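# Move all closet items onto the desk

## Task

Remove every object from the closet and set each one on the desk so it stays there without the robot holding it; the robot must not topple or be left leaning.

## Robot and tools

ROBOT. A LinearBot: a base that can drive forward, sideways and turn in place, a column about 1.75 m tall, and a carriage that rides 1.0 m up and down it (lift_m). The carriage holds two identical six-joint arms (left and right) with two-finger grippers. Arm bases sit roughly 0.57 m + lift_m above the floor; carriage parts hang about 0.15 m lower. A hand reaches about 0.78 m from its shoulder but only about 0.38 m below its arm base. The hand is about 0.16 m long and 0.1 m wide (0.14 m when open). Parked arm: joints 1-6 = 0, 0.05, 0.05, 1.45, 0, 0; parked, the robot is about 0.95 m wide and 0.7 m long. Wheel motors are strong (7 N m). Cameras: carriage_camera (fixed, forward, tilted ~20 degrees down), left_wrist_camera and right_wrist_camera (looking past the fingertips).

FRAMES. Base frame: origin on the floor below the base centre, x forward, y left, z up. left_hand and right_hand readings are in this frame, each the midpoint between that gripper's pads; quat_wxyz rotates base axes into hand axes (hand z along the fingers, fingers open along hand y; hand pointing straight up with joints 1, 5, 6 at 0 gives (1,0,0,0)). Odometry frame is the base frame at scene start; base_odometry counts wheel turns only, so slip looks like travel; heading is left-positive, -3.142 to 3.142. Hand readings can be off, more so at long reach.

TOOLS.
execute_actions(actions, cameras): actions is a list holding one action or none (empty just reports state and images). An action may contain "base", "joints" or both; they start together. base takes exactly one relative offset from where the base last reported itself: translate_m (metres, forward +, -2 to 2), strafe_m (metres, left +, -2 to 2) or rotate_rad (radians, counter-clockwise +, -6.3 to 6.3). joints is a dict of absolute targets by name: lift_m 0 to 1 m; for each arm (prefix left_ or right_): joint1_rad -2.617 to 3.054 (yaw about vertical, 0 forward, + left), joint2_rad 0 to 3.141 (shoulder: 0 upper arm back and level, 1.57 vertical, 3.14 forward and level), joint3_rad 0 to 3.141 (elbow: 0 folded, 3.14 straight), joint4_rad -1.57 to 1.57 (wrist pitch, + lifts fingertips), joint5_rad -1.57 to 1.57 (wrist yaw, + swings fingertips to the RIGHT, opposite to joint 1), joint6_rad -2.094 to 2.094 (roll about the finger axis, + clockwise viewed from the forearm), gripper_m 0 to 0.093 m (pad gap). Each arm is named separately; one number per key. Omitted joints or base may keep pushing toward earlier targets without the status saying so. Unknown keys or out-of-range values reject the whole call, nothing moves. One action lasts at most 15 s. Arm speed up to 1.8 rad/s (joints 1-3) and 2.7 rad/s (4-6). cameras: list of carriage_camera, left_wrist_camera, right_wrist_camera or all; omitted/null/all gives all, [] none. If a result reports a stop, the remaining motion calls of that reply are skipped.
wait(seconds): 0 to 10 s, commands nothing, returns state and images.
zoom_image(camera, region): region [x0, y0, x1, y1] in pixels of that camera's latest full image, origin top-left, at most 504x504.
read_manual(section): only "licences"; moves nothing.
finished_scene(scene): ends the given scene (integer) after the last command is held; irreversible; reports success.

RESULT LINES. base_status and joint_status describe how each motion ended: done (for the base, wheels turned the commanded amount even if slipping; a move of a mm or two may stop short yet say done), off_target (resting away from target, may still push; normal for a gripper holding something), contact_stop or time_out (target dropped, holds where it stopped). "joint command not followed" (with a cause line) means a self-collision check refused that arm's targets; the gripper part still runs; named joints show not_followed and the targets may be retried on later actions. To recover, first move only the refused arm well away, then the other in a later call. on_its_own lists uncommanded behaviour; "held at" is the held target, not the position. motor_effort is percent of maximum, + toward higher joint values, bracket = peak of last action; readings carry fixed per-motor error plus noise. Lift effort grows with load; if it keeps dropping while lowering, a hand or load is resting on something. drive_wheels larger at rest than after a free drive means the base is still pressing something. Joint torques are per arm joint in joint_positions order, with offsets and noise. Motor temperatures are given per arm per joint. "ARM HIT" means an arm struck the robot hard.

CONTACT. Base drives stop on excess wheel effort or a displaced arm joint, but arms are not watched during turns and usually not while an arm is also commanded; the base may roll ~0.3 m after an arm touch. Stops can be late or missing. After a blocked drive, back off about 0.2 m the way you came (or undo the turn), again if still pressed, then retry; a retreat may itself stop falsely, so repeat once. The base can slip under a table edge while the column hits; reversing into such an edge can tip the robot. Arms and grippers have no contact stop: a blocked arm keeps pressing and snaps to its target once freed.

LOADS AND HEAT. A level hand sags 10-17 cm under 1 kg; a fully stretched arm may not lift 1 kg. Grip force about 45-60 N per pad. Stretched arms heat quickly even empty: MOTOR HOT from 75 °C, at 90 °C that arm halts 10 s, at 100 °C it goes limp and drops. After a heat stop, joints show limit_stop_at_motor_heat; resend targets. Keep arms folded when not working.

AVOID. Tipping: worst with the carriage high, arms extended, loads held, pulling, or sudden drive stops; about 1.5 kg in each of two forward-stretched hands can tip it; only images reveal a lean. Never let the arms strike or press on each other (a hard press ends the run). Avoid dropping, slamming or pushing things hard, and leave objects resting on the desk on their own. Loose objects may occasionally be nudged by outside disturbances. Faster robot motion is preferred.

Each tool is called after "Call:" as name([rows], argument=value, ...), one row to a line, values as JSON.

## Session

Call:
execute_actions(actions=[])

Scene clock: 0.00 s.
Joint torques (N m, as the arm reports them, + toward a larger angle): no reading
Motor temperatures (°C, as the motors report them): left_arm=[17 20 17 16 16 19] | right_arm=[20 16 18 17 17 17]
base_odometry: x=+0.000 y=+0.000 heading=+0.000 (m, m, rad; odometry frame)
base_status: not commanded
joint_positions: lift_m=+0.298 left_joint1_rad=+0.002 left_joint2_rad=+0.055 left_joint3_rad=+0.040 left_joint4_rad=+1.484 left_joint5_rad=+0.049 left_joint6_rad=+0.014 left_gripper_m=+0.094 right_joint1_rad=+0.003 right_joint2_rad=+0.069 right_joint3_rad=+0.069 right_joint4_rad=+1.426 right_joint5_rad=-0.003 right_joint6_rad=-0.030 right_gripper_m=+0.094
joint_status: not commanded
motor_effort: lift_m=+41 drive_wheels=+0 (%)
left_hand: x=+0.3005 y=+0.3121 z=+1.3067 quat_wxyz=(+0.998, +0.025, +0.051, +0.007) (m; base frame)
right_hand: x=+0.3103 y=-0.3199 z=+1.3131 quat_wxyz=(+0.997, -0.002, +0.072, -0.013) (m; base frame)
pictures: carriage_camera, left_wrist_camera, right_wrist_camera
Images, in order (width x height): carriage_camera 504x504, left_wrist_camera 504x504, right_wrist_camera 504x504.

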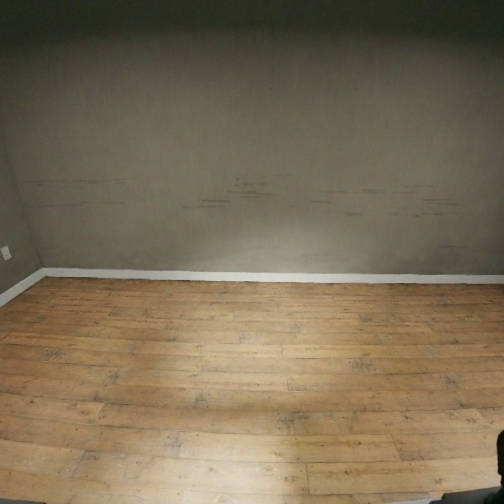

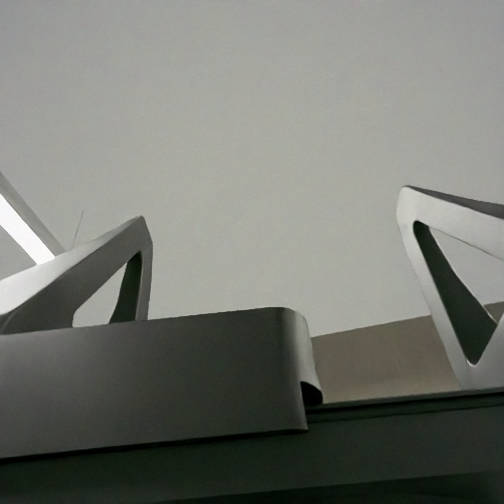

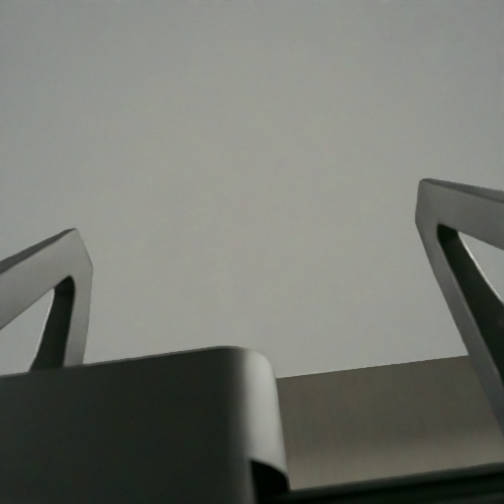

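Call:
execute_actions([
  {"base":{"rotate_rad":-1.57}},
], cameras=["carriage_camera"])

Call:
execute_actions([
  {"base":{"rotate_rad":-1.57}},
], cameras=["carriage_camera"])

Call:
execute_actions([
  {"base":{"rotate_rad":-1.57}},
], cameras=["carriage_camera"])

Scene clock: 3.60 s.
Joint torques (N m, as the arm reports them, + toward a larger angle): left_arm=[ 0.05  5.03  5.62 -0.31  0.02 -0.01] | right_arm=[-0.38  4.86  5.68 -0.22  0.    0.  ]
Motor temperatures (°C, as the motors report them): left_arm=[17 20 18 16 16 19] | right_arm=[20 16 19 17 17 17]
base_odometry: x=+0.000 y=+0.000 heading=-1.570 (m, m, rad; odometry frame)
base_status: done
joint_positions: lift_m=+0.298 left_joint1_rad=+0.002 left_joint2_rad=+0.055 left_joint3_rad=+0.040 left_joint4_rad=+1.484 left_joint5_rad=+0.049 left_joint6_rad=+0.014 left_gripper_m=+0.094 right_joint1_rad=+0.003 right_joint2_rad=+0.069 right_joint3_rad=+0.069 right_joint4_rad=+1.426 right_joint5_rad=-0.003 right_joint6_rad=-0.030 right_gripper_m=+0.094
joint_status: not commanded
motor_effort: lift_m=+34(35) drive_wheels=+4(13) (%)
left_hand: x=+0.3006 y=+0.3121 z=+1.3067 quat_wxyz=(+0.998, +0.025, +0.051, +0.007) (m; base frame)
right_hand: x=+0.3103 y=-0.3199 z=+1.3131 quat_wxyz=(+0.997, -0.002, +0.072, -0.013) (m; base frame)
pictures: carriage_camera
Images, in order (width x height): carriage_camera 504x504.

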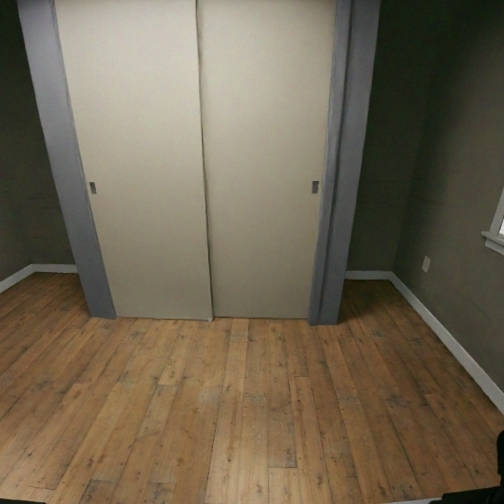

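Scene clock: 6.70 s.
Joint torques (N m, as the arm reports them, + toward a larger angle): left_arm=[ 0.06  5.01  5.68 -0.29  0.03 -0.01] | right_arm=[-0.4   4.84  5.7  -0.22 -0.01  0.  ]
Motor temperatures (°C, as the motors report them): left_arm=[17 20 18 16 16 19] | right_arm=[20 16 19 17 17 17]
base_odometry: x=+0.000 y=+0.000 heading=-3.139 (m, m, rad; odometry frame)
base_status: done
joint_positions: lift_m=+0.298 left_joint1_rad=+0.002 left_joint2_rad=+0.055 left_joint3_rad=+0.040 left_joint4_rad=+1.483 left_joint5_rad=+0.049 left_joint6_rad=+0.014 left_gripper_m=+0.094 right_joint1_rad=+0.003 right_joint2_rad=+0.069 right_joint3_rad=+0.069 right_joint4_rad=+1.426 right_joint5_rad=-0.003 right_joint6_rad=-0.030 right_gripper_m=+0.094
joint_status: not commanded
motor_effort: lift_m=+37(33) drive_wheels=+7(14) (%)
left_hand: x=+0.3007 y=+0.3121 z=+1.3067 quat_wxyz=(+0.998, +0.025, +0.051, +0.007) (m; base frame)
right_hand: x=+0.3103 y=-0.3199 z=+1.3131 quat_wxyz=(+0.997, -0.002, +0.072, -0.013) (m; base frame)
pictures: carriage_camera
Images, in order (width x height): carriage_camera 504x504.

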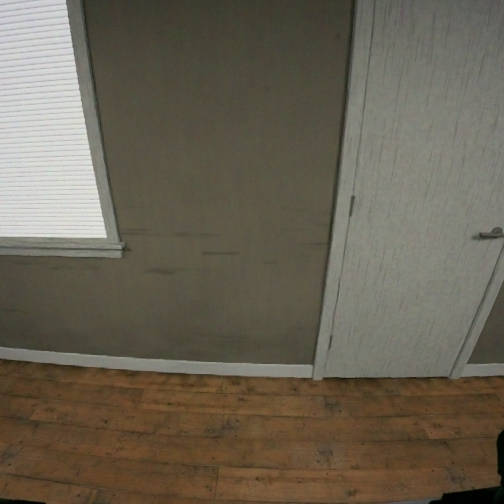

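Scene clock: 9.80 s.
Joint torques (N m, as the arm reports them, + toward a larger angle): left_arm=[ 0.06  5.02  5.66 -0.29  0.03 -0.01] | right_arm=[-0.4   4.86  5.67 -0.21  0.    0.  ]
Motor temperatures (°C, as the motors report them): left_arm=[17 20 18 16 16 19] | right_arm=[20 16 19 17 17 17]
base_odometry: x=+0.000 y=+0.000 heading=+1.574 (m, m, rad; odometry frame)
base_status: done
joint_positions: lift_m=+0.298 left_joint1_rad=+0.002 left_joint2_rad=+0.055 left_joint3_rad=+0.040 left_joint4_rad=+1.483 left_joint5_rad=+0.049 left_joint6_rad=+0.014 left_gripper_m=+0.094 right_joint1_rad=+0.003 right_joint2_rad=+0.069 right_joint3_rad=+0.069 right_joint4_rad=+1.426 right_joint5_rad=-0.003 right_joint6_rad=-0.030 right_gripper_m=+0.094
joint_status: not commanded
motor_effort: lift_m=+37(38) drive_wheels=+7(18) (%)
left_hand: x=+0.3008 y=+0.3121 z=+1.3067 quat_wxyz=(+0.998, +0.025, +0.051, +0.007) (m; base frame)
right_hand: x=+0.3103 y=-0.3199 z=+1.3131 quat_wxyz=(+0.997, -0.002, +0.072, -0.013) (m; base frame)
pictures: carriage_camera
Images, in order (width x height): carriage_camera 504x504.

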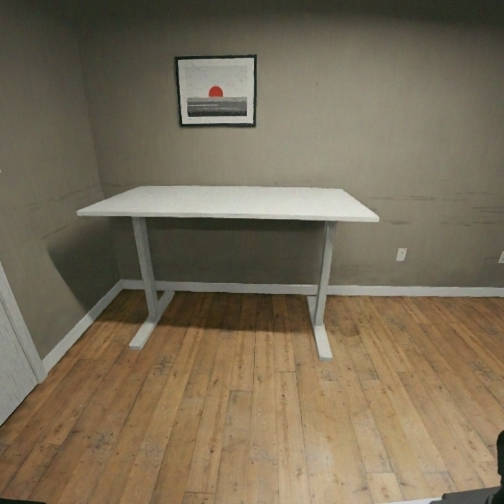

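Call:
execute_actions([
  {"base":{"rotate_rad":3.14}},
], cameras=[])

Call:
execute_actions([
  {"base":{"translate_m":0.8}},
], cameras=["carriage_camera"])

Scene clock: 14.87 s.
Joint torques (N m, as the arm reports them, + toward a larger angle): left_arm=[ 0.06  4.99  5.66 -0.24  0.03 -0.01] | right_arm=[-0.39  4.85  5.71 -0.19 -0.01 -0.01]
Motor temperatures (°C, as the motors report them): left_arm=[17 20 18 16 16 19] | right_arm=[20 17 20 17 17 17]
base_odometry: x=+0.000 y=+0.000 heading=-1.569 (m, m, rad; odometry frame)
base_status: done
joint_positions: lift_m=+0.298 left_joint1_rad=+0.002 left_joint2_rad=+0.055 left_joint3_rad=+0.040 left_joint4_rad=+1.481 left_joint5_rad=+0.049 left_joint6_rad=+0.014 left_gripper_m=+0.094 right_joint1_rad=+0.003 right_joint2_rad=+0.069 right_joint3_rad=+0.069 right_joint4_rad=+1.424 right_joint5_rad=-0.003 right_joint6_rad=-0.030 right_gripper_m=+0.094
joint_status: not commanded
motor_effort: lift_m=+40(39) drive_wheels=+5(17) (%)
left_hand: x=+0.3013 y=+0.3121 z=+1.3066 quat_wxyz=(+0.998, +0.025, +0.052, +0.007) (m; base frame)
right_hand: x=+0.3107 y=-0.3199 z=+1.3130 quat_wxyz=(+0.997, -0.002, +0.073, -0.013) (m; base frame)
pictures: none
No camera images: the call's "cameras" was empty. Leave "cameras" out to get every camera's image.

Scene clock: 18.73 s.
Joint torques (N m, as the arm reports them, + toward a larger angle): left_arm=[ 0.06  5.    5.65 -0.25  0.03 -0.01] | right_arm=[-0.4   4.86  5.66 -0.2   0.   -0.01]
Motor temperatures (°C, as the motors report them): left_arm=[17 20 19 16 16 19] | right_arm=[20 17 20 17 17 17]
base_odometry: x=+0.002 y=-0.800 heading=-1.569 (m, m, rad; odometry frame)
base_status: done
joint_positions: lift_m=+0.298 left_joint1_rad=+0.002 left_joint2_rad=+0.055 left_joint3_rad=+0.040 left_joint4_rad=+1.481 left_joint5_rad=+0.049 left_joint6_rad=+0.014 left_gripper_m=+0.094 right_joint1_rad=+0.003 right_joint2_rad=+0.069 right_joint3_rad=+0.069 right_joint4_rad=+1.424 right_joint5_rad=-0.003 right_joint6_rad=-0.030 right_gripper_m=+0.094
joint_status: not commanded
motor_effort: lift_m=+37(36) drive_wheels=-6(22) (%)
left_hand: x=+0.3013 y=+0.3121 z=+1.3066 quat_wxyz=(+0.998, +0.025, +0.052, +0.007) (m; base frame)
right_hand: x=+0.3107 y=-0.3199 z=+1.3130 quat_wxyz=(+0.997, -0.002, +0.073, -0.013) (m; base frame)
pictures: carriage_camera
Images, in order (width x height): carriage_camera 504x504.

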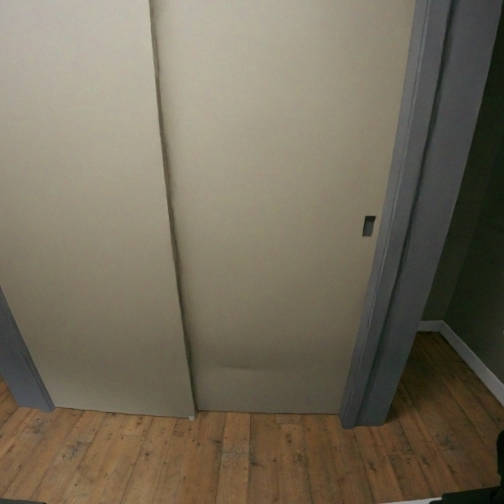

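Call:
execute_actions([
  {"base":{"strafe_m":-0.15},"joints":{"lift_m":0.05,"right_joint2_rad":1.2,"right_joint3_rad":1.2,"right_joint4_rad":0,"right_gripper_m":0}},
])

Scene clock: 22.60 s.
Joint torques (N m, as the arm reports them, + toward a larger angle): left_arm=[ 0.03  5.01  5.6  -0.25  0.04 -0.01] | right_arm=[-0.42 -5.26  8.89  2.4  -0.01  0.  ]
Motor temperatures (°C, as the motors report them): left_arm=[17 21 19 16 16 19] | right_arm=[20 17 21 17 17 17]
base_odometry: x=-0.148 y=-0.801 heading=-1.568 (m, m, rad; odometry frame)
base_status: done
joint_positions: lift_m=+0.050 left_joint1_rad=+0.002 left_joint2_rad=+0.055 left_joint3_rad=+0.040 left_joint4_rad=+1.482 left_joint5_rad=+0.049 left_joint6_rad=+0.014 left_gripper_m=+0.094 right_joint1_rad=+0.003 right_joint2_rad=+1.206 right_joint3_rad=+1.173 right_joint4_rad=-0.010 right_joint5_rad=-0.003 right_joint6_rad=-0.030 right_gripper_m=+0.000
joint_status: all done
motor_effort: lift_m=+35(37) drive_wheels=-6(14) (%)
left_hand: x=+0.3012 y=+0.3121 z=+1.0587 quat_wxyz=(+0.998, +0.025, +0.052, +0.007) (m; base frame)
right_hand: x=+0.6915 y=-0.3189 z=+1.0318 quat_wxyz=(+0.692, -0.013, +0.722, -0.008) (m; base frame)
pictures: carriage_camera, left_wrist_camera, right_wrist_camera
Images, in order (width x height): carriage_camera 504x504, left_wrist_camera 504x504, right_wrist_camera 504x504.

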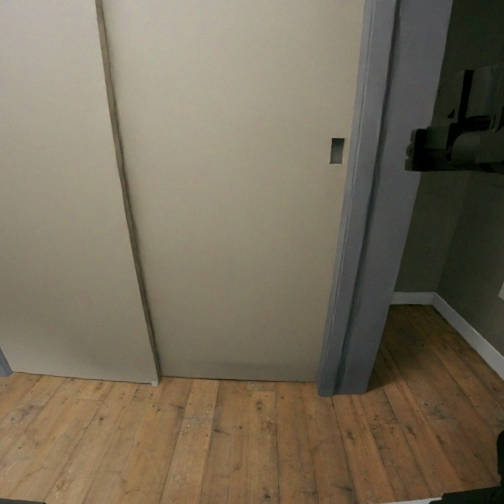

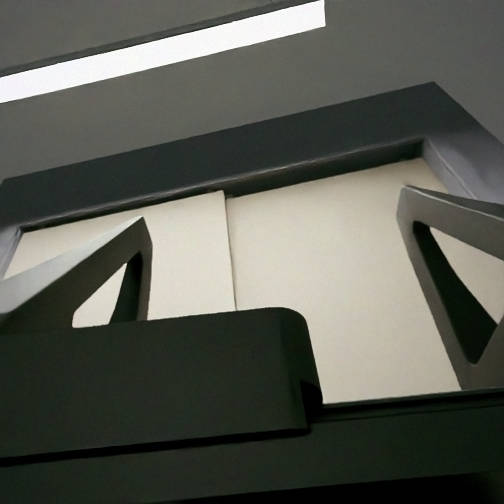

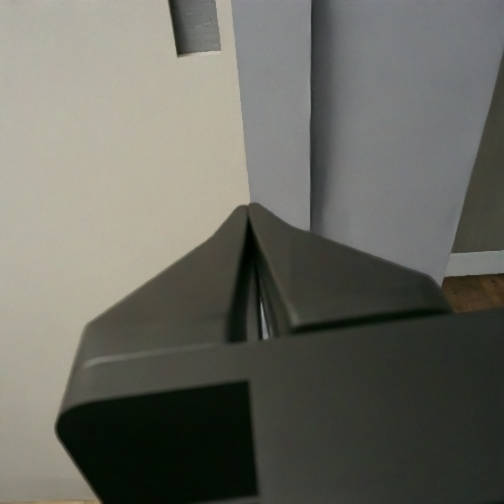

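Call:
execute_actions([
  {"base":{"translate_m":0.33},"joints":{"lift_m":0.09}},
], cameras=["carriage_camera","right_wrist_camera"])

Scene clock: 25.80 s.
Joint torques (N m, as the arm reports them, + toward a larger angle): left_arm=[ 0.05  4.98  5.65 -0.25  0.02 -0.01] | right_arm=[-0.4   8.95  7.89  4.5   0.06  0.  ]
Motor temperatures (°C, as the motors report them): left_arm=[17 21 19 16 16 19] | right_arm=[20 17 21 19 17 17]
base_odometry: x=-0.148 y=-1.120 heading=-1.570 (m, m, rad; odometry frame)
base_status: translate_m contact_stop (by the wheels' count: +0.320 of +0.330)
joint_positions: lift_m=+0.090 left_joint1_rad=+0.002 left_joint2_rad=+0.055 left_joint3_rad=+0.040 left_joint4_rad=+1.482 left_joint5_rad=+0.049 left_joint6_rad=+0.014 left_gripper_m=+0.094 right_joint1_rad=+0.003 right_joint2_rad=+1.079 right_joint3_rad=+1.185 right_joint4_rad=-0.189 right_joint5_rad=-0.011 right_joint6_rad=-0.030 right_gripper_m=+0.000
joint_status: all done
motor_effort: lift_m=+36(44) drive_wheels=+16(18) (%)
left_hand: x=+0.3010 y=+0.3122 z=+1.0987 quat_wxyz=(+0.998, +0.025, +0.052, +0.007) (m; base frame)
right_hand: x=+0.6508 y=-0.3175 z=+1.0815 quat_wxyz=(+0.677, -0.016, +0.736, -0.005) (m; base frame)
pictures: carriage_camera, right_wrist_camera
Images, in order (width x height): carriage_camera 504x504, right_wrist_camera 504x504.

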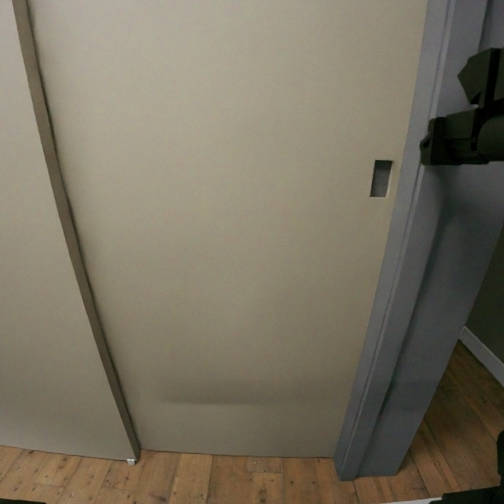

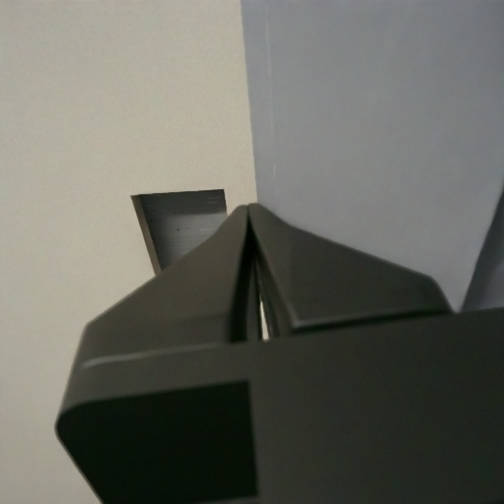

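Call:
execute_actions([
  {"base":{"translate_m":-0.12}},
], cameras=[])

Call:
execute_actions([
  {"base":{"strafe_m":0.07},"joints":{"right_joint2_rad":1.2,"right_joint3_rad":1.2,"right_joint4_rad":0}},
], cameras=["carriage_camera","right_wrist_camera"])

Scene clock: 28.10 s.
Joint torques (N m, as the arm reports them, + toward a larger angle): left_arm=[ 0.05  4.95  5.66 -0.27  0.03 -0.01] | right_arm=[-0.43 -4.77  8.13  2.55  0.05 -0.01]
Motor temperatures (°C, as the motors report them): left_arm=[17 21 19 16 16 19] | right_arm=[20 17 22 20 17 17]
base_odometry: x=-0.148 y=-1.000 heading=-1.570 (m, m, rad; odometry frame)
base_status: done
joint_positions: lift_m=+0.090 left_joint1_rad=+0.002 left_joint2_rad=+0.055 left_joint3_rad=+0.040 left_joint4_rad=+1.482 left_joint5_rad=+0.049 left_joint6_rad=+0.014 left_gripper_m=+0.094 right_joint1_rad=+0.003 right_joint2_rad=+1.202 right_joint3_rad=+1.185 right_joint4_rad=-0.022 right_joint5_rad=-0.009 right_joint6_rad=-0.030 right_gripper_m=+0.000
joint_status: not commanded
motor_effort: lift_m=+33(39) drive_wheels=-6(16) (%)
left_hand: x=+0.3011 y=+0.3122 z=+1.0987 quat_wxyz=(+0.998, +0.025, +0.052, +0.007) (m; base frame)
right_hand: x=+0.6897 y=-0.3178 z=+1.0763 quat_wxyz=(+0.693, -0.015, +0.720, -0.006) (m; base frame)
pictures: none
No camera images: the call's "cameras" was empty. Leave "cameras" out to get every camera's image.

Scene clock: 29.43 s.
Joint torques (N m, as the arm reports them, + toward a larger angle): left_arm=[ 0.04  5.    5.7  -0.27  0.03 -0.01] | right_arm=[-0.43 -4.82  8.11  2.51  0.04  0.  ]
Motor temperatures (°C, as the motors report them): left_arm=[17 21 20 16 16 19] | right_arm=[20 17 22 20 17 17]
base_odometry: x=-0.078 y=-1.000 heading=-1.570 (m, m, rad; odometry frame)
base_status: done
joint_positions: lift_m=+0.090 left_joint1_rad=+0.002 left_joint2_rad=+0.055 left_joint3_rad=+0.040 left_joint4_rad=+1.482 left_joint5_rad=+0.049 left_joint6_rad=+0.014 left_gripper_m=+0.094 right_joint1_rad=+0.003 right_joint2_rad=+1.202 right_joint3_rad=+1.185 right_joint4_rad=-0.020 right_joint5_rad=-0.008 right_joint6_rad=-0.030 right_gripper_m=+0.000
joint_status: all done
motor_effort: lift_m=+34(34) drive_wheels=+6(13) (%)
left_hand: x=+0.3011 y=+0.3122 z=+1.0987 quat_wxyz=(+0.998, +0.025, +0.052, +0.007) (m; base frame)
right_hand: x=+0.6897 y=-0.3179 z=+1.0768 quat_wxyz=(+0.694, -0.014, +0.720, -0.006) (m; base frame)
pictures: carriage_camera, right_wrist_camera
Images, in order (width x height): carriage_camera 504x504, right_wrist_camera 504x504.

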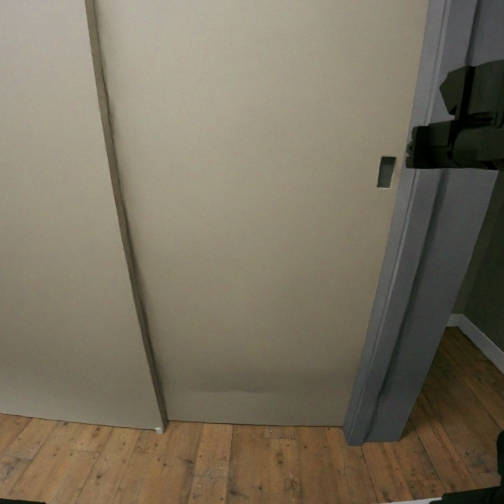

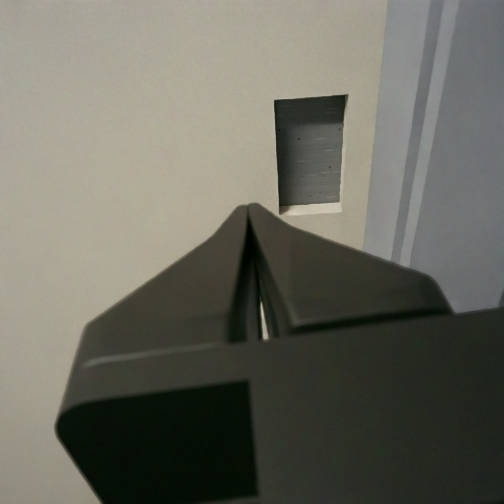

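Call:
execute_actions([
  {"base":{"translate_m":0.15},"joints":{"lift_m":0.07,"right_joint5_rad":0.2}},
], cameras=["carriage_camera","right_wrist_camera"])

Scene clock: 31.97 s.
Joint torques (N m, as the arm reports them, + toward a larger angle): left_arm=[ 0.07  5.09  5.62 -0.27  0.03 -0.01] | right_arm=[-0.42 -3.69  8.07  2.57  0.03 -0.01]
Motor temperatures (°C, as the motors report them): left_arm=[17 21 20 16 16 19] | right_arm=[20 17 22 21 17 17]
base_odometry: x=-0.078 y=-1.150 heading=-1.570 (m, m, rad; odometry frame)
base_status: done
joint_positions: lift_m=+0.070 left_joint1_rad=+0.002 left_joint2_rad=+0.055 left_joint3_rad=+0.040 left_joint4_rad=+1.483 left_joint5_rad=+0.049 left_joint6_rad=+0.014 left_gripper_m=+0.094 right_joint1_rad=+0.003 right_joint2_rad=+1.191 right_joint3_rad=+1.185 right_joint4_rad=-0.026 right_joint5_rad=+0.197 right_joint6_rad=-0.030 right_gripper_m=+0.000
joint_status: all done
motor_effort: lift_m=+37(38) drive_wheels=+5(12) (%)
left_hand: x=+0.3009 y=+0.3122 z=+1.0788 quat_wxyz=(+0.998, +0.025, +0.051, +0.007) (m; base frame)
right_hand: x=+0.6834 y=-0.3529 z=+1.0593 quat_wxyz=(+0.691, +0.057, +0.716, -0.080) (m; base frame)
pictures: carriage_camera, right_wrist_camera
Images, in order (width x height): carriage_camera 504x504, right_wrist_camera 504x504.

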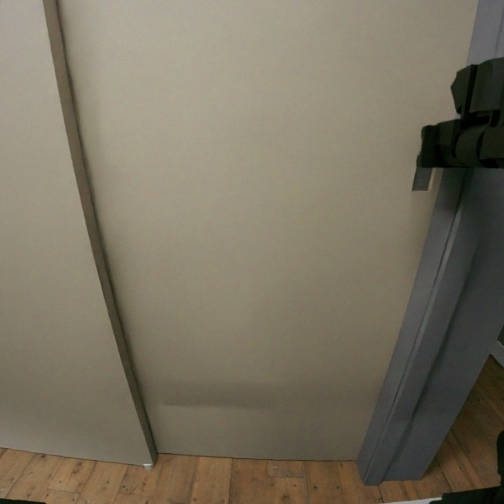

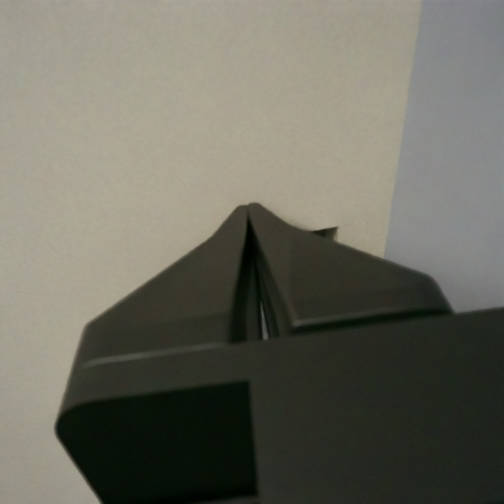

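Call:
execute_actions([
  {"base":{"translate_m":-0.03}},
], cameras=[])

Call:
execute_actions([
  {"base":{"strafe_m":-0.03},"joints":{"lift_m":0.06}},
], cameras=["carriage_camera","right_wrist_camera"])

Scene clock: 33.40 s.
Joint torques (N m, as the arm reports them, + toward a larger angle): left_arm=[ 0.05  5.01  5.68 -0.29  0.03 -0.01] | right_arm=[-0.39 -3.86  8.03  2.47  0.01  0.  ]
Motor temperatures (°C, as the motors report them): left_arm=[17 21 20 16 16 19] | right_arm=[20 17 22 21 17 17]
base_odometry: x=-0.078 y=-1.120 heading=-1.569 (m, m, rad; odometry frame)
base_status: done
joint_positions: lift_m=+0.070 left_joint1_rad=+0.002 left_joint2_rad=+0.055 left_joint3_rad=+0.040 left_joint4_rad=+1.483 left_joint5_rad=+0.049 left_joint6_rad=+0.014 left_gripper_m=+0.094 right_joint1_rad=+0.003 right_joint2_rad=+1.194 right_joint3_rad=+1.185 right_joint4_rad=-0.018 right_joint5_rad=+0.198 right_joint6_rad=-0.030 right_gripper_m=+0.000
joint_status: not commanded
motor_effort: lift_m=+39(37) drive_wheels=+3(10) (%)
left_hand: x=+0.3008 y=+0.3122 z=+1.0788 quat_wxyz=(+0.998, +0.025, +0.051, +0.007) (m; base frame)
right_hand: x=+0.6841 y=-0.3531 z=+1.0604 quat_wxyz=(+0.693, +0.057, +0.714, -0.080) (m; base frame)
pictures: none
No camera images: the call's "cameras" was empty. Leave "cameras" out to get every camera's image.

Scene clock: 34.37 s.
Joint torques (N m, as the arm reports them, + toward a larger angle): left_arm=[ 0.08  5.    5.72 -0.27  0.03 -0.01] | right_arm=[-0.43 -4.27  8.11  2.45  0.01  0.  ]
Motor temperatures (°C, as the motors report them): left_arm=[17 21 20 16 16 19] | right_arm=[20 17 23 21 17 17]
base_odometry: x=-0.108 y=-1.120 heading=-1.569 (m, m, rad; odometry frame)
base_status: done
joint_positions: lift_m=+0.060 left_joint1_rad=+0.002 left_joint2_rad=+0.055 left_joint3_rad=+0.040 left_joint4_rad=+1.483 left_joint5_rad=+0.049 left_joint6_rad=+0.014 left_gripper_m=+0.094 right_joint1_rad=+0.003 right_joint2_rad=+1.197 right_joint3_rad=+1.185 right_joint4_rad=-0.016 right_joint5_rad=+0.198 right_joint6_rad=-0.030 right_gripper_m=+0.000
joint_status: all done
motor_effort: lift_m=+36(41) drive_wheels=-5(15) (%)
left_hand: x=+0.3007 y=+0.3122 z=+1.0687 quat_wxyz=(+0.998, +0.025, +0.051, +0.007) (m; base frame)
right_hand: x=+0.6851 y=-0.3531 z=+1.0496 quat_wxyz=(+0.693, +0.057, +0.714, -0.080) (m; base frame)
pictures: carriage_camera, right_wrist_camera
Images, in order (width x height): carriage_camera 504x504, right_wrist_camera 504x504.

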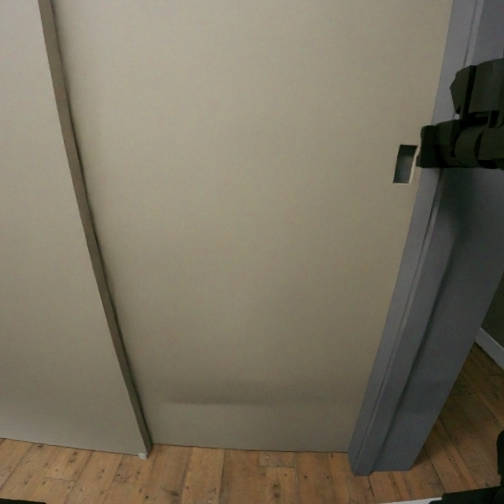

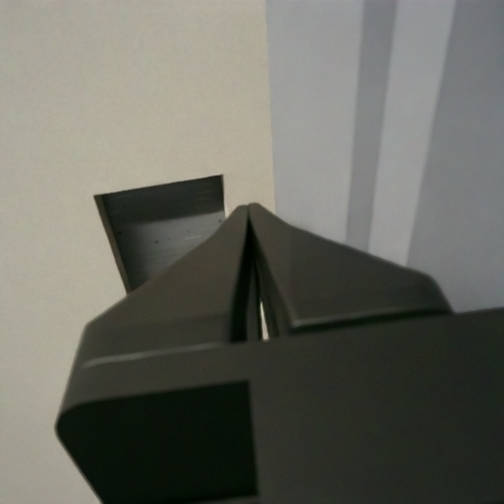

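Call:
execute_actions([
  {"joints":{"right_joint1_rad":0.06}},
], cameras=["right_wrist_camera"])

Call:
execute_actions([
  {"base":{"translate_m":0.05}},
], cameras=["carriage_camera","right_wrist_camera"])

Scene clock: 35.30 s.
Joint torques (N m, as the arm reports them, + toward a larger angle): left_arm=[ 0.06  4.98  5.6  -0.28  0.03 -0.01] | right_arm=[-0.11 -4.26  8.11  2.45  0.    0.  ]
Motor temperatures (°C, as the motors report them): left_arm=[17 21 20 16 16 19] | right_arm=[20 17 23 21 17 17]
base_odometry: x=-0.108 y=-1.120 heading=-1.569 (m, m, rad; odometry frame)
base_status: not commanded
joint_positions: lift_m=+0.060 left_joint1_rad=+0.002 left_joint2_rad=+0.055 left_joint3_rad=+0.040 left_joint4_rad=+1.483 left_joint5_rad=+0.049 left_joint6_rad=+0.014 left_gripper_m=+0.094 right_joint1_rad=+0.057 right_joint2_rad=+1.197 right_joint3_rad=+1.185 right_joint4_rad=-0.016 right_joint5_rad=+0.199 right_joint6_rad=-0.030 right_gripper_m=+0.000
joint_status: all done
motor_effort: lift_m=+38(37) drive_wheels=-5(0) (%)
left_hand: x=+0.3007 y=+0.3122 z=+1.0687 quat_wxyz=(+0.998, +0.025, +0.051, +0.007) (m; base frame)
right_hand: x=+0.6863 y=-0.3311 z=+1.0496 quat_wxyz=(+0.695, +0.038, +0.716, -0.062) (m; base frame)
pictures: right_wrist_camera
Images, in order (width x height): right_wrist_camera 504x504.

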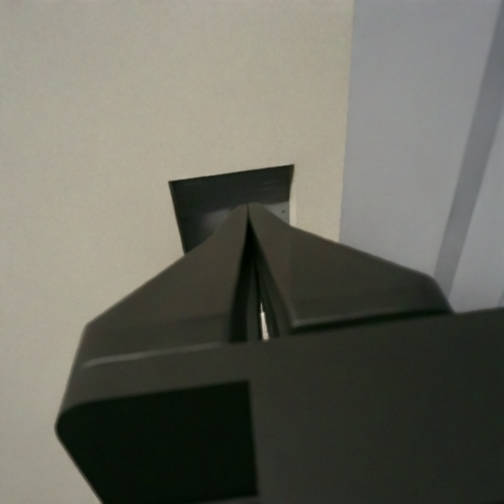

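Scene clock: 36.47 s.
Joint torques (N m, as the arm reports them, + toward a larger angle): left_arm=[ 0.05  4.88  5.6  -0.27  0.03 -0.01] | right_arm=[-1.37  3.06  7.98  3.23 -0.58 -0.22]
Motor temperatures (°C, as the motors report them): left_arm=[17 21 20 16 16 19] | right_arm=[20 17 23 22 17 17]
base_odometry: x=-0.108 y=-1.170 heading=-1.569 (m, m, rad; odometry frame)
base_status: done
joint_positions: lift_m=+0.060 left_joint1_rad=+0.002 left_joint2_rad=+0.055 left_joint3_rad=+0.040 left_joint4_rad=+1.483 left_joint5_rad=+0.049 left_joint6_rad=+0.014 left_gripper_m=+0.094 right_joint1_rad=+0.071 right_joint2_rad=+1.132 right_joint3_rad=+1.185 right_joint4_rad=-0.082 right_joint5_rad=+0.253 right_joint6_rad=-0.009 right_gripper_m=+0.000
joint_status: not commanded
motor_effort: lift_m=+37(37) drive_wheels=+8(12) (%)
left_hand: x=+0.3007 y=+0.3122 z=+1.0687 quat_wxyz=(+0.998, +0.025, +0.051, +0.007) (m; base frame)
right_hand: x=+0.6649 y=-0.3357 z=+1.0585 quat_wxyz=(+0.694, +0.059, +0.714, -0.069) (m; base frame)
pictures: carriage_camera, right_wrist_camera
Images, in order (width x height): carriage_camera 504x504, right_wrist_camera 504x504.

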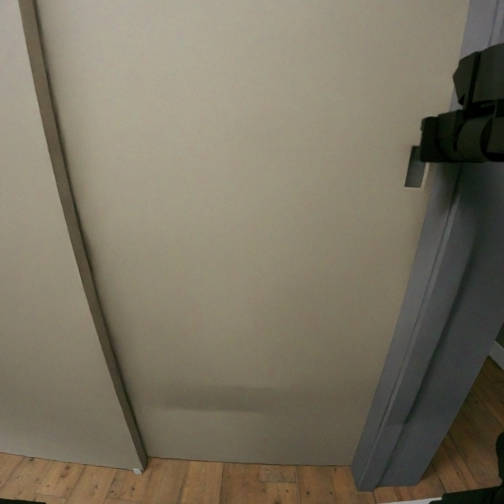

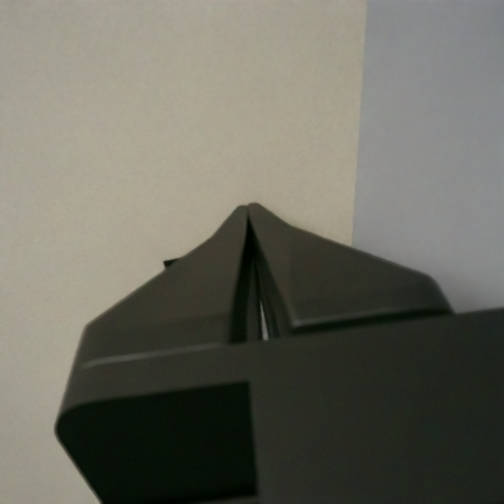

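Call:
execute_actions([
  {"joints":{"lift_m":0.025}},
], cameras=["carriage_camera","right_wrist_camera"])

Scene clock: 37.43 s.
Joint torques (N m, as the arm reports them, + toward a larger angle): left_arm=[ 0.04  5.12  5.65 -0.29  0.02 -0.01] | right_arm=[-1.12  2.9   6.95  1.94 -0.48 -0.04]
Motor temperatures (°C, as the motors report them): left_arm=[17 21 20 16 16 19] | right_arm=[20 17 23 22 17 17]
base_odometry: x=-0.108 y=-1.170 heading=-1.569 (m, m, rad; odometry frame)
base_status: not commanded
joint_positions: lift_m=+0.025 left_joint1_rad=+0.002 left_joint2_rad=+0.055 left_joint3_rad=+0.040 left_joint4_rad=+1.483 left_joint5_rad=+0.049 left_joint6_rad=+0.014 left_gripper_m=+0.094 right_joint1_rad=+0.068 right_joint2_rad=+1.133 right_joint3_rad=+1.200 right_joint4_rad=+0.022 right_joint5_rad=+0.240 right_joint6_rad=-0.025 right_gripper_m=+0.000
joint_status: all done
motor_effort: lift_m=+34(38) drive_wheels=+4(11) (%)
left_hand: x=+0.3007 y=+0.3122 z=+1.0338 quat_wxyz=(+0.998, +0.025, +0.051, +0.007) (m; base frame)
right_hand: x=+0.6638 y=-0.3347 z=+1.0552 quat_wxyz=(+0.734, +0.057, +0.674, -0.065) (m; base frame)
pictures: carriage_camera, right_wrist_camera
Images, in order (width x height): carriage_camera 504x504, right_wrist_camera 504x504.

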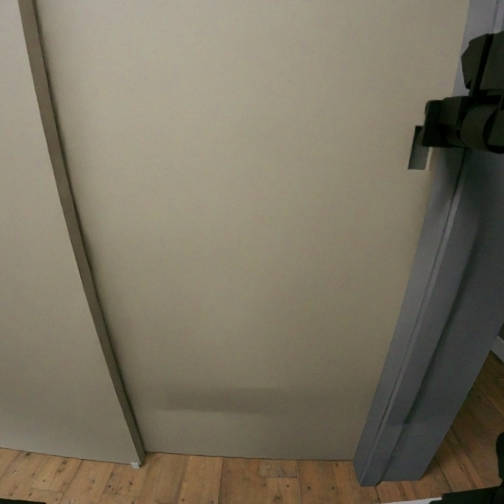

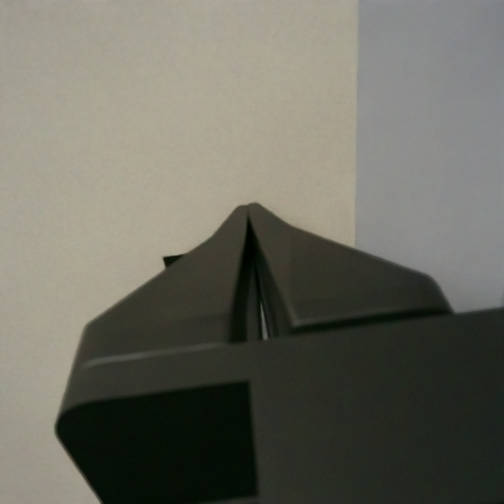

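Stuck by friction. Back off and retry lower.

Call:
execute_actions([
  {"base":{"translate_m":-0.05}},
], cameras=["carriage_camera","right_wrist_camera"])

Call:
execute_actions([
  {"base":{"translate_m":0.045}},
], cameras=["carriage_camera","right_wrist_camera"])

Scene clock: 38.93 s.
Joint torques (N m, as the arm reports them, + toward a larger angle): left_arm=[ 0.04  4.99  5.67 -0.25  0.03 -0.01] | right_arm=[-1.1  -4.53  7.09  2.28 -0.11 -0.05]
Motor temperatures (°C, as the motors report them): left_arm=[17 21 20 16 16 19] | right_arm=[20 17 23 22 17 17]
base_odometry: x=-0.108 y=-1.121 heading=-1.569 (m, m, rad; odometry frame)
base_status: done
joint_positions: lift_m=+0.025 left_joint1_rad=+0.002 left_joint2_rad=+0.055 left_joint3_rad=+0.040 left_joint4_rad=+1.483 left_joint5_rad=+0.049 left_joint6_rad=+0.014 left_gripper_m=+0.094 right_joint1_rad=+0.068 right_joint2_rad=+1.199 right_joint3_rad=+1.200 right_joint4_rad=+0.000 right_joint5_rad=+0.208 right_joint6_rad=-0.025 right_gripper_m=+0.000
joint_status: not commanded
motor_effort: lift_m=+36(37) drive_wheels=-3(10) (%)
left_hand: x=+0.3009 y=+0.3122 z=+1.0338 quat_wxyz=(+0.998, +0.025, +0.051, +0.007) (m; base frame)
right_hand: x=+0.6861 y=-0.3278 z=+1.0249 quat_wxyz=(+0.705, +0.041, +0.706, -0.058) (m; base frame)
pictures: carriage_camera, right_wrist_camera
Images, in order (width x height): carriage_camera 504x504, right_wrist_camera 504x504.

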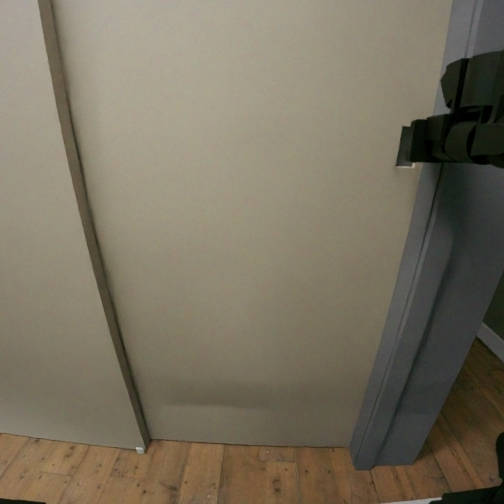

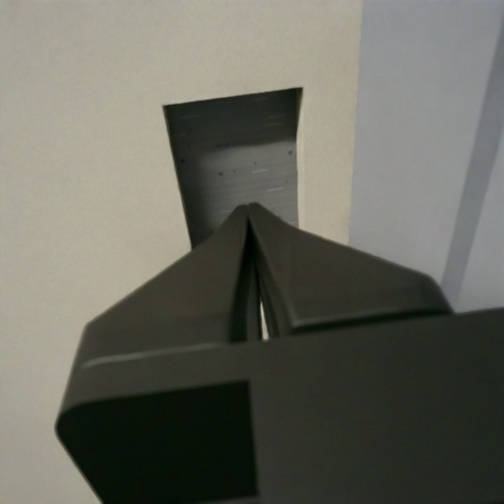

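Scene clock: 40.07 s.
Joint torques (N m, as the arm reports them, + toward a larger angle): left_arm=[ 0.06  5.01  5.58 -0.24  0.03 -0.01] | right_arm=[-1.14 -2.47  7.09  2.51 -0.07 -0.05]
Motor temperatures (°C, as the motors report them): left_arm=[17 21 20 16 16 19] | right_arm=[20 17 23 22 17 17]
base_odometry: x=-0.108 y=-1.165 heading=-1.570 (m, m, rad; odometry frame)
base_status: done
joint_positions: lift_m=+0.025 left_joint1_rad=+0.002 left_joint2_rad=+0.055 left_joint3_rad=+0.040 left_joint4_rad=+1.483 left_joint5_rad=+0.049 left_joint6_rad=+0.014 left_gripper_m=+0.094 right_joint1_rad=+0.068 right_joint2_rad=+1.181 right_joint3_rad=+1.200 right_joint4_rad=-0.021 right_joint5_rad=+0.206 right_joint6_rad=-0.025 right_gripper_m=+0.000
joint_status: not commanded
motor_effort: lift_m=+37(35) drive_wheels=+6(12) (%)
left_hand: x=+0.3008 y=+0.3122 z=+1.0338 quat_wxyz=(+0.998, +0.025, +0.051, +0.007) (m; base frame)
right_hand: x=+0.6806 y=-0.3279 z=+1.0268 quat_wxyz=(+0.704, +0.040, +0.707, -0.058) (m; base frame)
pictures: carriage_camera, right_wrist_camera
Images, in order (width x height): carriage_camera 504x504, right_wrist_camera 504x504.

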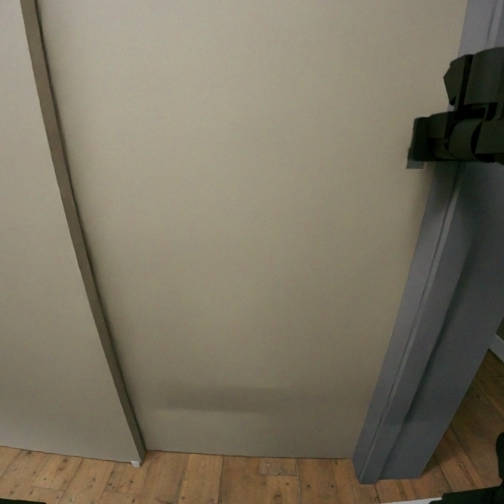

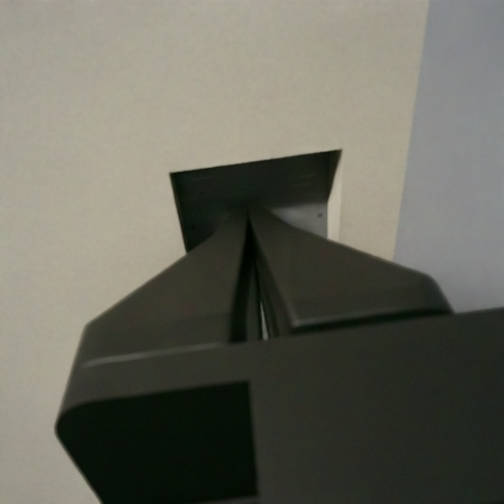

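In the recess. Strafe left; name arm joints to avoid contact stop.

Call:
execute_actions([
  {"base":{"strafe_m":0.2},"joints":{"right_joint1_rad":0.06,"right_joint5_rad":0.2}},
], cameras=["carriage_camera","right_wrist_camera"])

Scene clock: 41.97 s.
Joint torques (N m, as the arm reports them, + toward a larger angle): left_arm=[ 0.11  4.94  5.75 -0.29  0.08 -0.01] | right_arm=[ 1.91 -2.95  7.1   2.44 -0.99 -0.05]
Motor temperatures (°C, as the motors report them): left_arm=[17 21 20 16 16 19] | right_arm=[20 17 23 22 17 17]
base_odometry: x=-0.041 y=-1.166 heading=-1.571 (m, m, rad; odometry frame)
base_status: strafe_m contact_stop (by the wheels' count: +0.067 of +0.200)
joint_positions: lift_m=+0.025 left_joint1_rad=+0.002 left_joint2_rad=+0.055 left_joint3_rad=+0.040 left_joint4_rad=+1.484 left_joint5_rad=+0.048 left_joint6_rad=+0.014 left_gripper_m=+0.094 right_joint1_rad=+0.033 right_joint2_rad=+1.185 right_joint3_rad=+1.200 right_joint4_rad=-0.017 right_joint5_rad=+0.288 right_joint6_rad=-0.025 right_gripper_m=+0.000
joint_status: right_joint1_rad off_target (ended at +0.033, target +0.060); right_joint5_rad off_target (ended at +0.288, target +0.200)
motor_effort: lift_m=+36(34) drive_wheels=+5(19) (%)
left_hand: x=+0.3007 y=+0.3124 z=+1.0337 quat_wxyz=(+0.998, +0.024, +0.051, +0.007) (m; base frame)
right_hand: x=+0.6783 y=-0.3558 z=+1.0263 quat_wxyz=(+0.699, +0.081, +0.703, -0.099) (m; base frame)
pictures: carriage_camera, right_wrist_camera
Images, in order (width x height): carriage_camera 504x504, right_wrist_camera 504x504.

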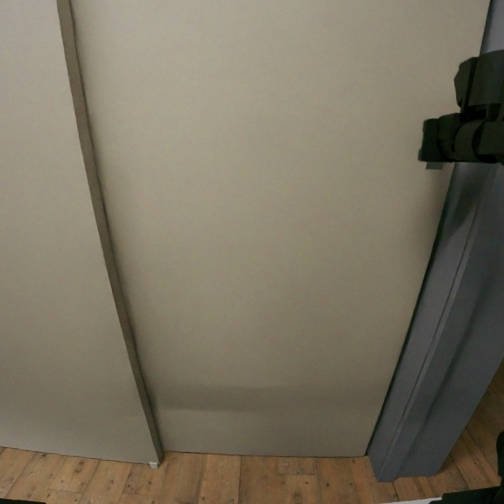

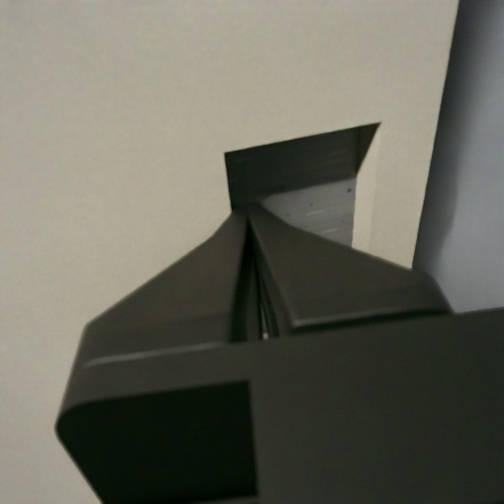

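Call:
execute_actions([
  {"joints":{"right_joint1_rad":0.3,"right_joint5_rad":0.1}},
], cameras=["carriage_camera","right_wrist_camera"])

Scene clock: 43.63 s.
Joint torques (N m, as the arm reports them, + toward a larger angle): left_arm=[ 0.06  5.02  5.66 -0.3   0.05 -0.01] | right_arm=[-0.09 -3.56  7.13  2.47 -0.13 -0.06]
Motor temperatures (°C, as the motors report them): left_arm=[17 21 20 16 16 19] | right_arm=[20 17 23 22 17 17]
base_odometry: x=-0.041 y=-1.166 heading=-1.571 (m, m, rad; odometry frame)
base_status: not commanded
joint_positions: lift_m=+0.025 left_joint1_rad=+0.002 left_joint2_rad=+0.055 left_joint3_rad=+0.040 left_joint4_rad=+1.484 left_joint5_rad=+0.048 left_joint6_rad=+0.014 left_gripper_m=+0.094 right_joint1_rad=+0.296 right_joint2_rad=+1.191 right_joint3_rad=+1.200 right_joint4_rad=-0.017 right_joint5_rad=+0.110 right_joint6_rad=-0.025 right_gripper_m=+0.000
joint_status: all done
motor_effort: lift_m=+38(36) drive_wheels=+6(9) (%)
left_hand: x=+0.3007 y=+0.3124 z=+1.0337 quat_wxyz=(+0.998, +0.024, +0.051, +0.007) (m; base frame)
right_hand: x=+0.6722 y=-0.2185 z=+1.0242 quat_wxyz=(+0.702, -0.075, +0.706, +0.056) (m; base frame)
pictures: carriage_camera, right_wrist_camera
Images, in order (width x height): carriage_camera 504x504, right_wrist_camera 504x504.

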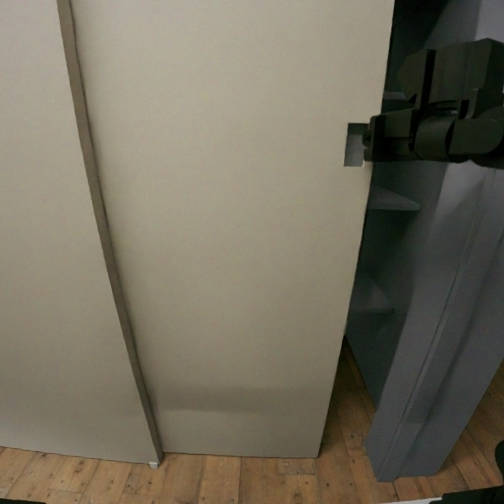

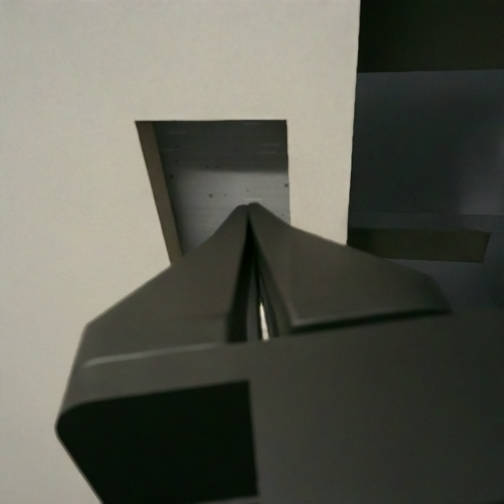

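Call:
execute_actions([
  {"base":{"translate_m":-0.06}},
], cameras=[])

Call:
execute_actions([
  {"joints":{"right_joint1_rad":0.03,"right_joint5_rad":0}},
], cameras=["right_wrist_camera"])

Call:
execute_actions([
  {"base":{"translate_m":0.14}},
], cameras=["carriage_camera","right_wrist_camera"])

Scene clock: 45.60 s.
Joint torques (N m, as the arm reports them, + toward a larger angle): left_arm=[ 0.06  5.    5.68 -0.29  0.04 -0.01] | right_arm=[-0.06 -3.71  7.2   2.45 -0.11 -0.05]
Motor temperatures (°C, as the motors report them): left_arm=[17 21 20 16 16 19] | right_arm=[20 17 24 22 17 17]
base_odometry: x=-0.041 y=-1.106 heading=-1.571 (m, m, rad; odometry frame)
base_status: done
joint_positions: lift_m=+0.025 left_joint1_rad=+0.002 left_joint2_rad=+0.055 left_joint3_rad=+0.040 left_joint4_rad=+1.483 left_joint5_rad=+0.048 left_joint6_rad=+0.014 left_gripper_m=+0.094 right_joint1_rad=+0.296 right_joint2_rad=+1.192 right_joint3_rad=+1.200 right_joint4_rad=-0.016 right_joint5_rad=+0.108 right_joint6_rad=-0.025 right_gripper_m=+0.000
joint_status: not commanded
motor_effort: lift_m=+32(34) drive_wheels=+0(7) (%)
left_hand: x=+0.3008 y=+0.3124 z=+1.0337 quat_wxyz=(+0.998, +0.024, +0.051, +0.007) (m; base frame)
right_hand: x=+0.6726 y=-0.2180 z=+1.0239 quat_wxyz=(+0.702, -0.076, +0.706, +0.057) (m; base frame)
pictures: none
No camera images: the call's "cameras" was empty. Leave "cameras" out to get every camera's image.

Scene clock: 46.50 s.
Joint torques (N m, as the arm reports them, + toward a larger angle): left_arm=[ 0.05  5.1   5.64 -0.28  0.04 -0.01] | right_arm=[-0.71 -3.71  7.11  2.45 -0.05 -0.05]
Motor temperatures (°C, as the motors report them): left_arm=[17 21 20 16 16 19] | right_arm=[20 17 24 23 17 17]
base_odometry: x=-0.041 y=-1.106 heading=-1.571 (m, m, rad; odometry frame)
base_status: not commanded
joint_positions: lift_m=+0.025 left_joint1_rad=+0.002 left_joint2_rad=+0.055 left_joint3_rad=+0.040 left_joint4_rad=+1.483 left_joint5_rad=+0.048 left_joint6_rad=+0.014 left_gripper_m=+0.094 right_joint1_rad=+0.033 right_joint2_rad=+1.192 right_joint3_rad=+1.200 right_joint4_rad=-0.016 right_joint5_rad=+0.003 right_joint6_rad=-0.025 right_gripper_m=+0.000
joint_status: all done
motor_effort: lift_m=+33(38) drive_wheels=+0(0) (%)
left_hand: x=+0.3008 y=+0.3124 z=+1.0337 quat_wxyz=(+0.998, +0.024, +0.051, +0.007) (m; base frame)
right_hand: x=+0.6859 y=-0.3073 z=+1.0239 quat_wxyz=(+0.704, -0.020, +0.710, +0.002) (m; base frame)
pictures: right_wrist_camera
Images, in order (width x height): right_wrist_camera 504x504.

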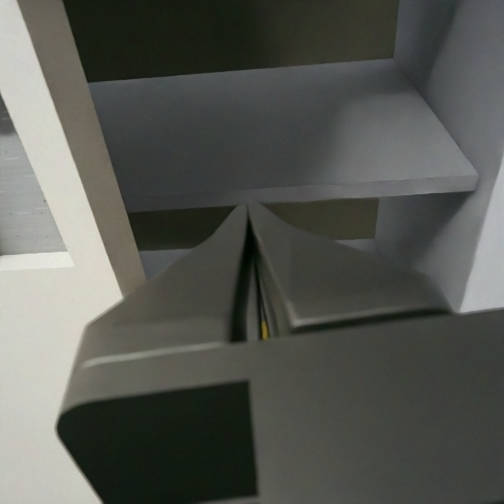

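Scene clock: 48.27 s.
Joint torques (N m, as the arm reports them, + toward a larger angle): left_arm=[ 0.04  4.97  5.68 -0.28  0.05 -0.01] | right_arm=[-0.69 -3.69  7.1   2.45 -0.06 -0.05]
Motor temperatures (°C, as the motors report them): left_arm=[17 21 21 16 16 19] | right_arm=[20 17 24 23 17 17]
base_odometry: x=-0.040 y=-1.246 heading=-1.570 (m, m, rad; odometry frame)
base_status: done
joint_positions: lift_m=+0.025 left_joint1_rad=+0.002 left_joint2_rad=+0.055 left_joint3_rad=+0.040 left_joint4_rad=+1.484 left_joint5_rad=+0.048 left_joint6_rad=+0.014 left_gripper_m=+0.094 right_joint1_rad=+0.033 right_joint2_rad=+1.192 right_joint3_rad=+1.200 right_joint4_rad=-0.015 right_joint5_rad=+0.003 right_joint6_rad=-0.025 right_gripper_m=+0.000
joint_status: not commanded
motor_effort: lift_m=+36(37) drive_wheels=-5(12) (%)
left_hand: x=+0.3007 y=+0.3124 z=+1.0337 quat_wxyz=(+0.998, +0.024, +0.051, +0.007) (m; base frame)
right_hand: x=+0.6859 y=-0.3073 z=+1.0240 quat_wxyz=(+0.704, -0.020, +0.709, +0.002) (m; base frame)
pictures: carriage_camera, right_wrist_camera
Images, in order (width x height): carriage_camera 504x504, right_wrist_camera 504x504.

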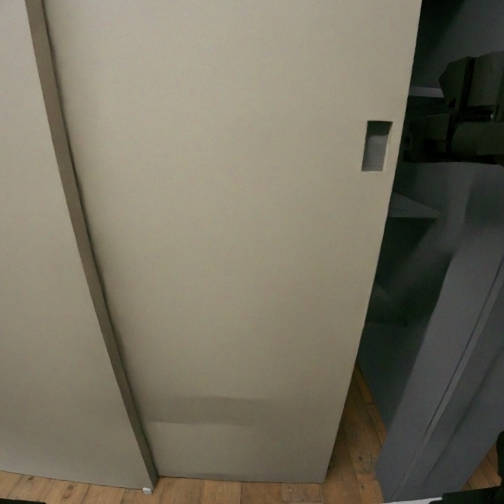

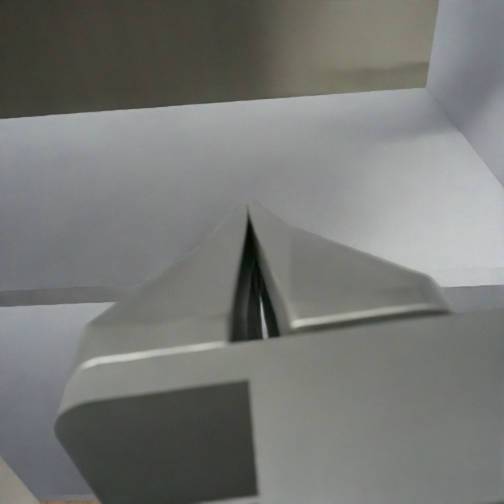

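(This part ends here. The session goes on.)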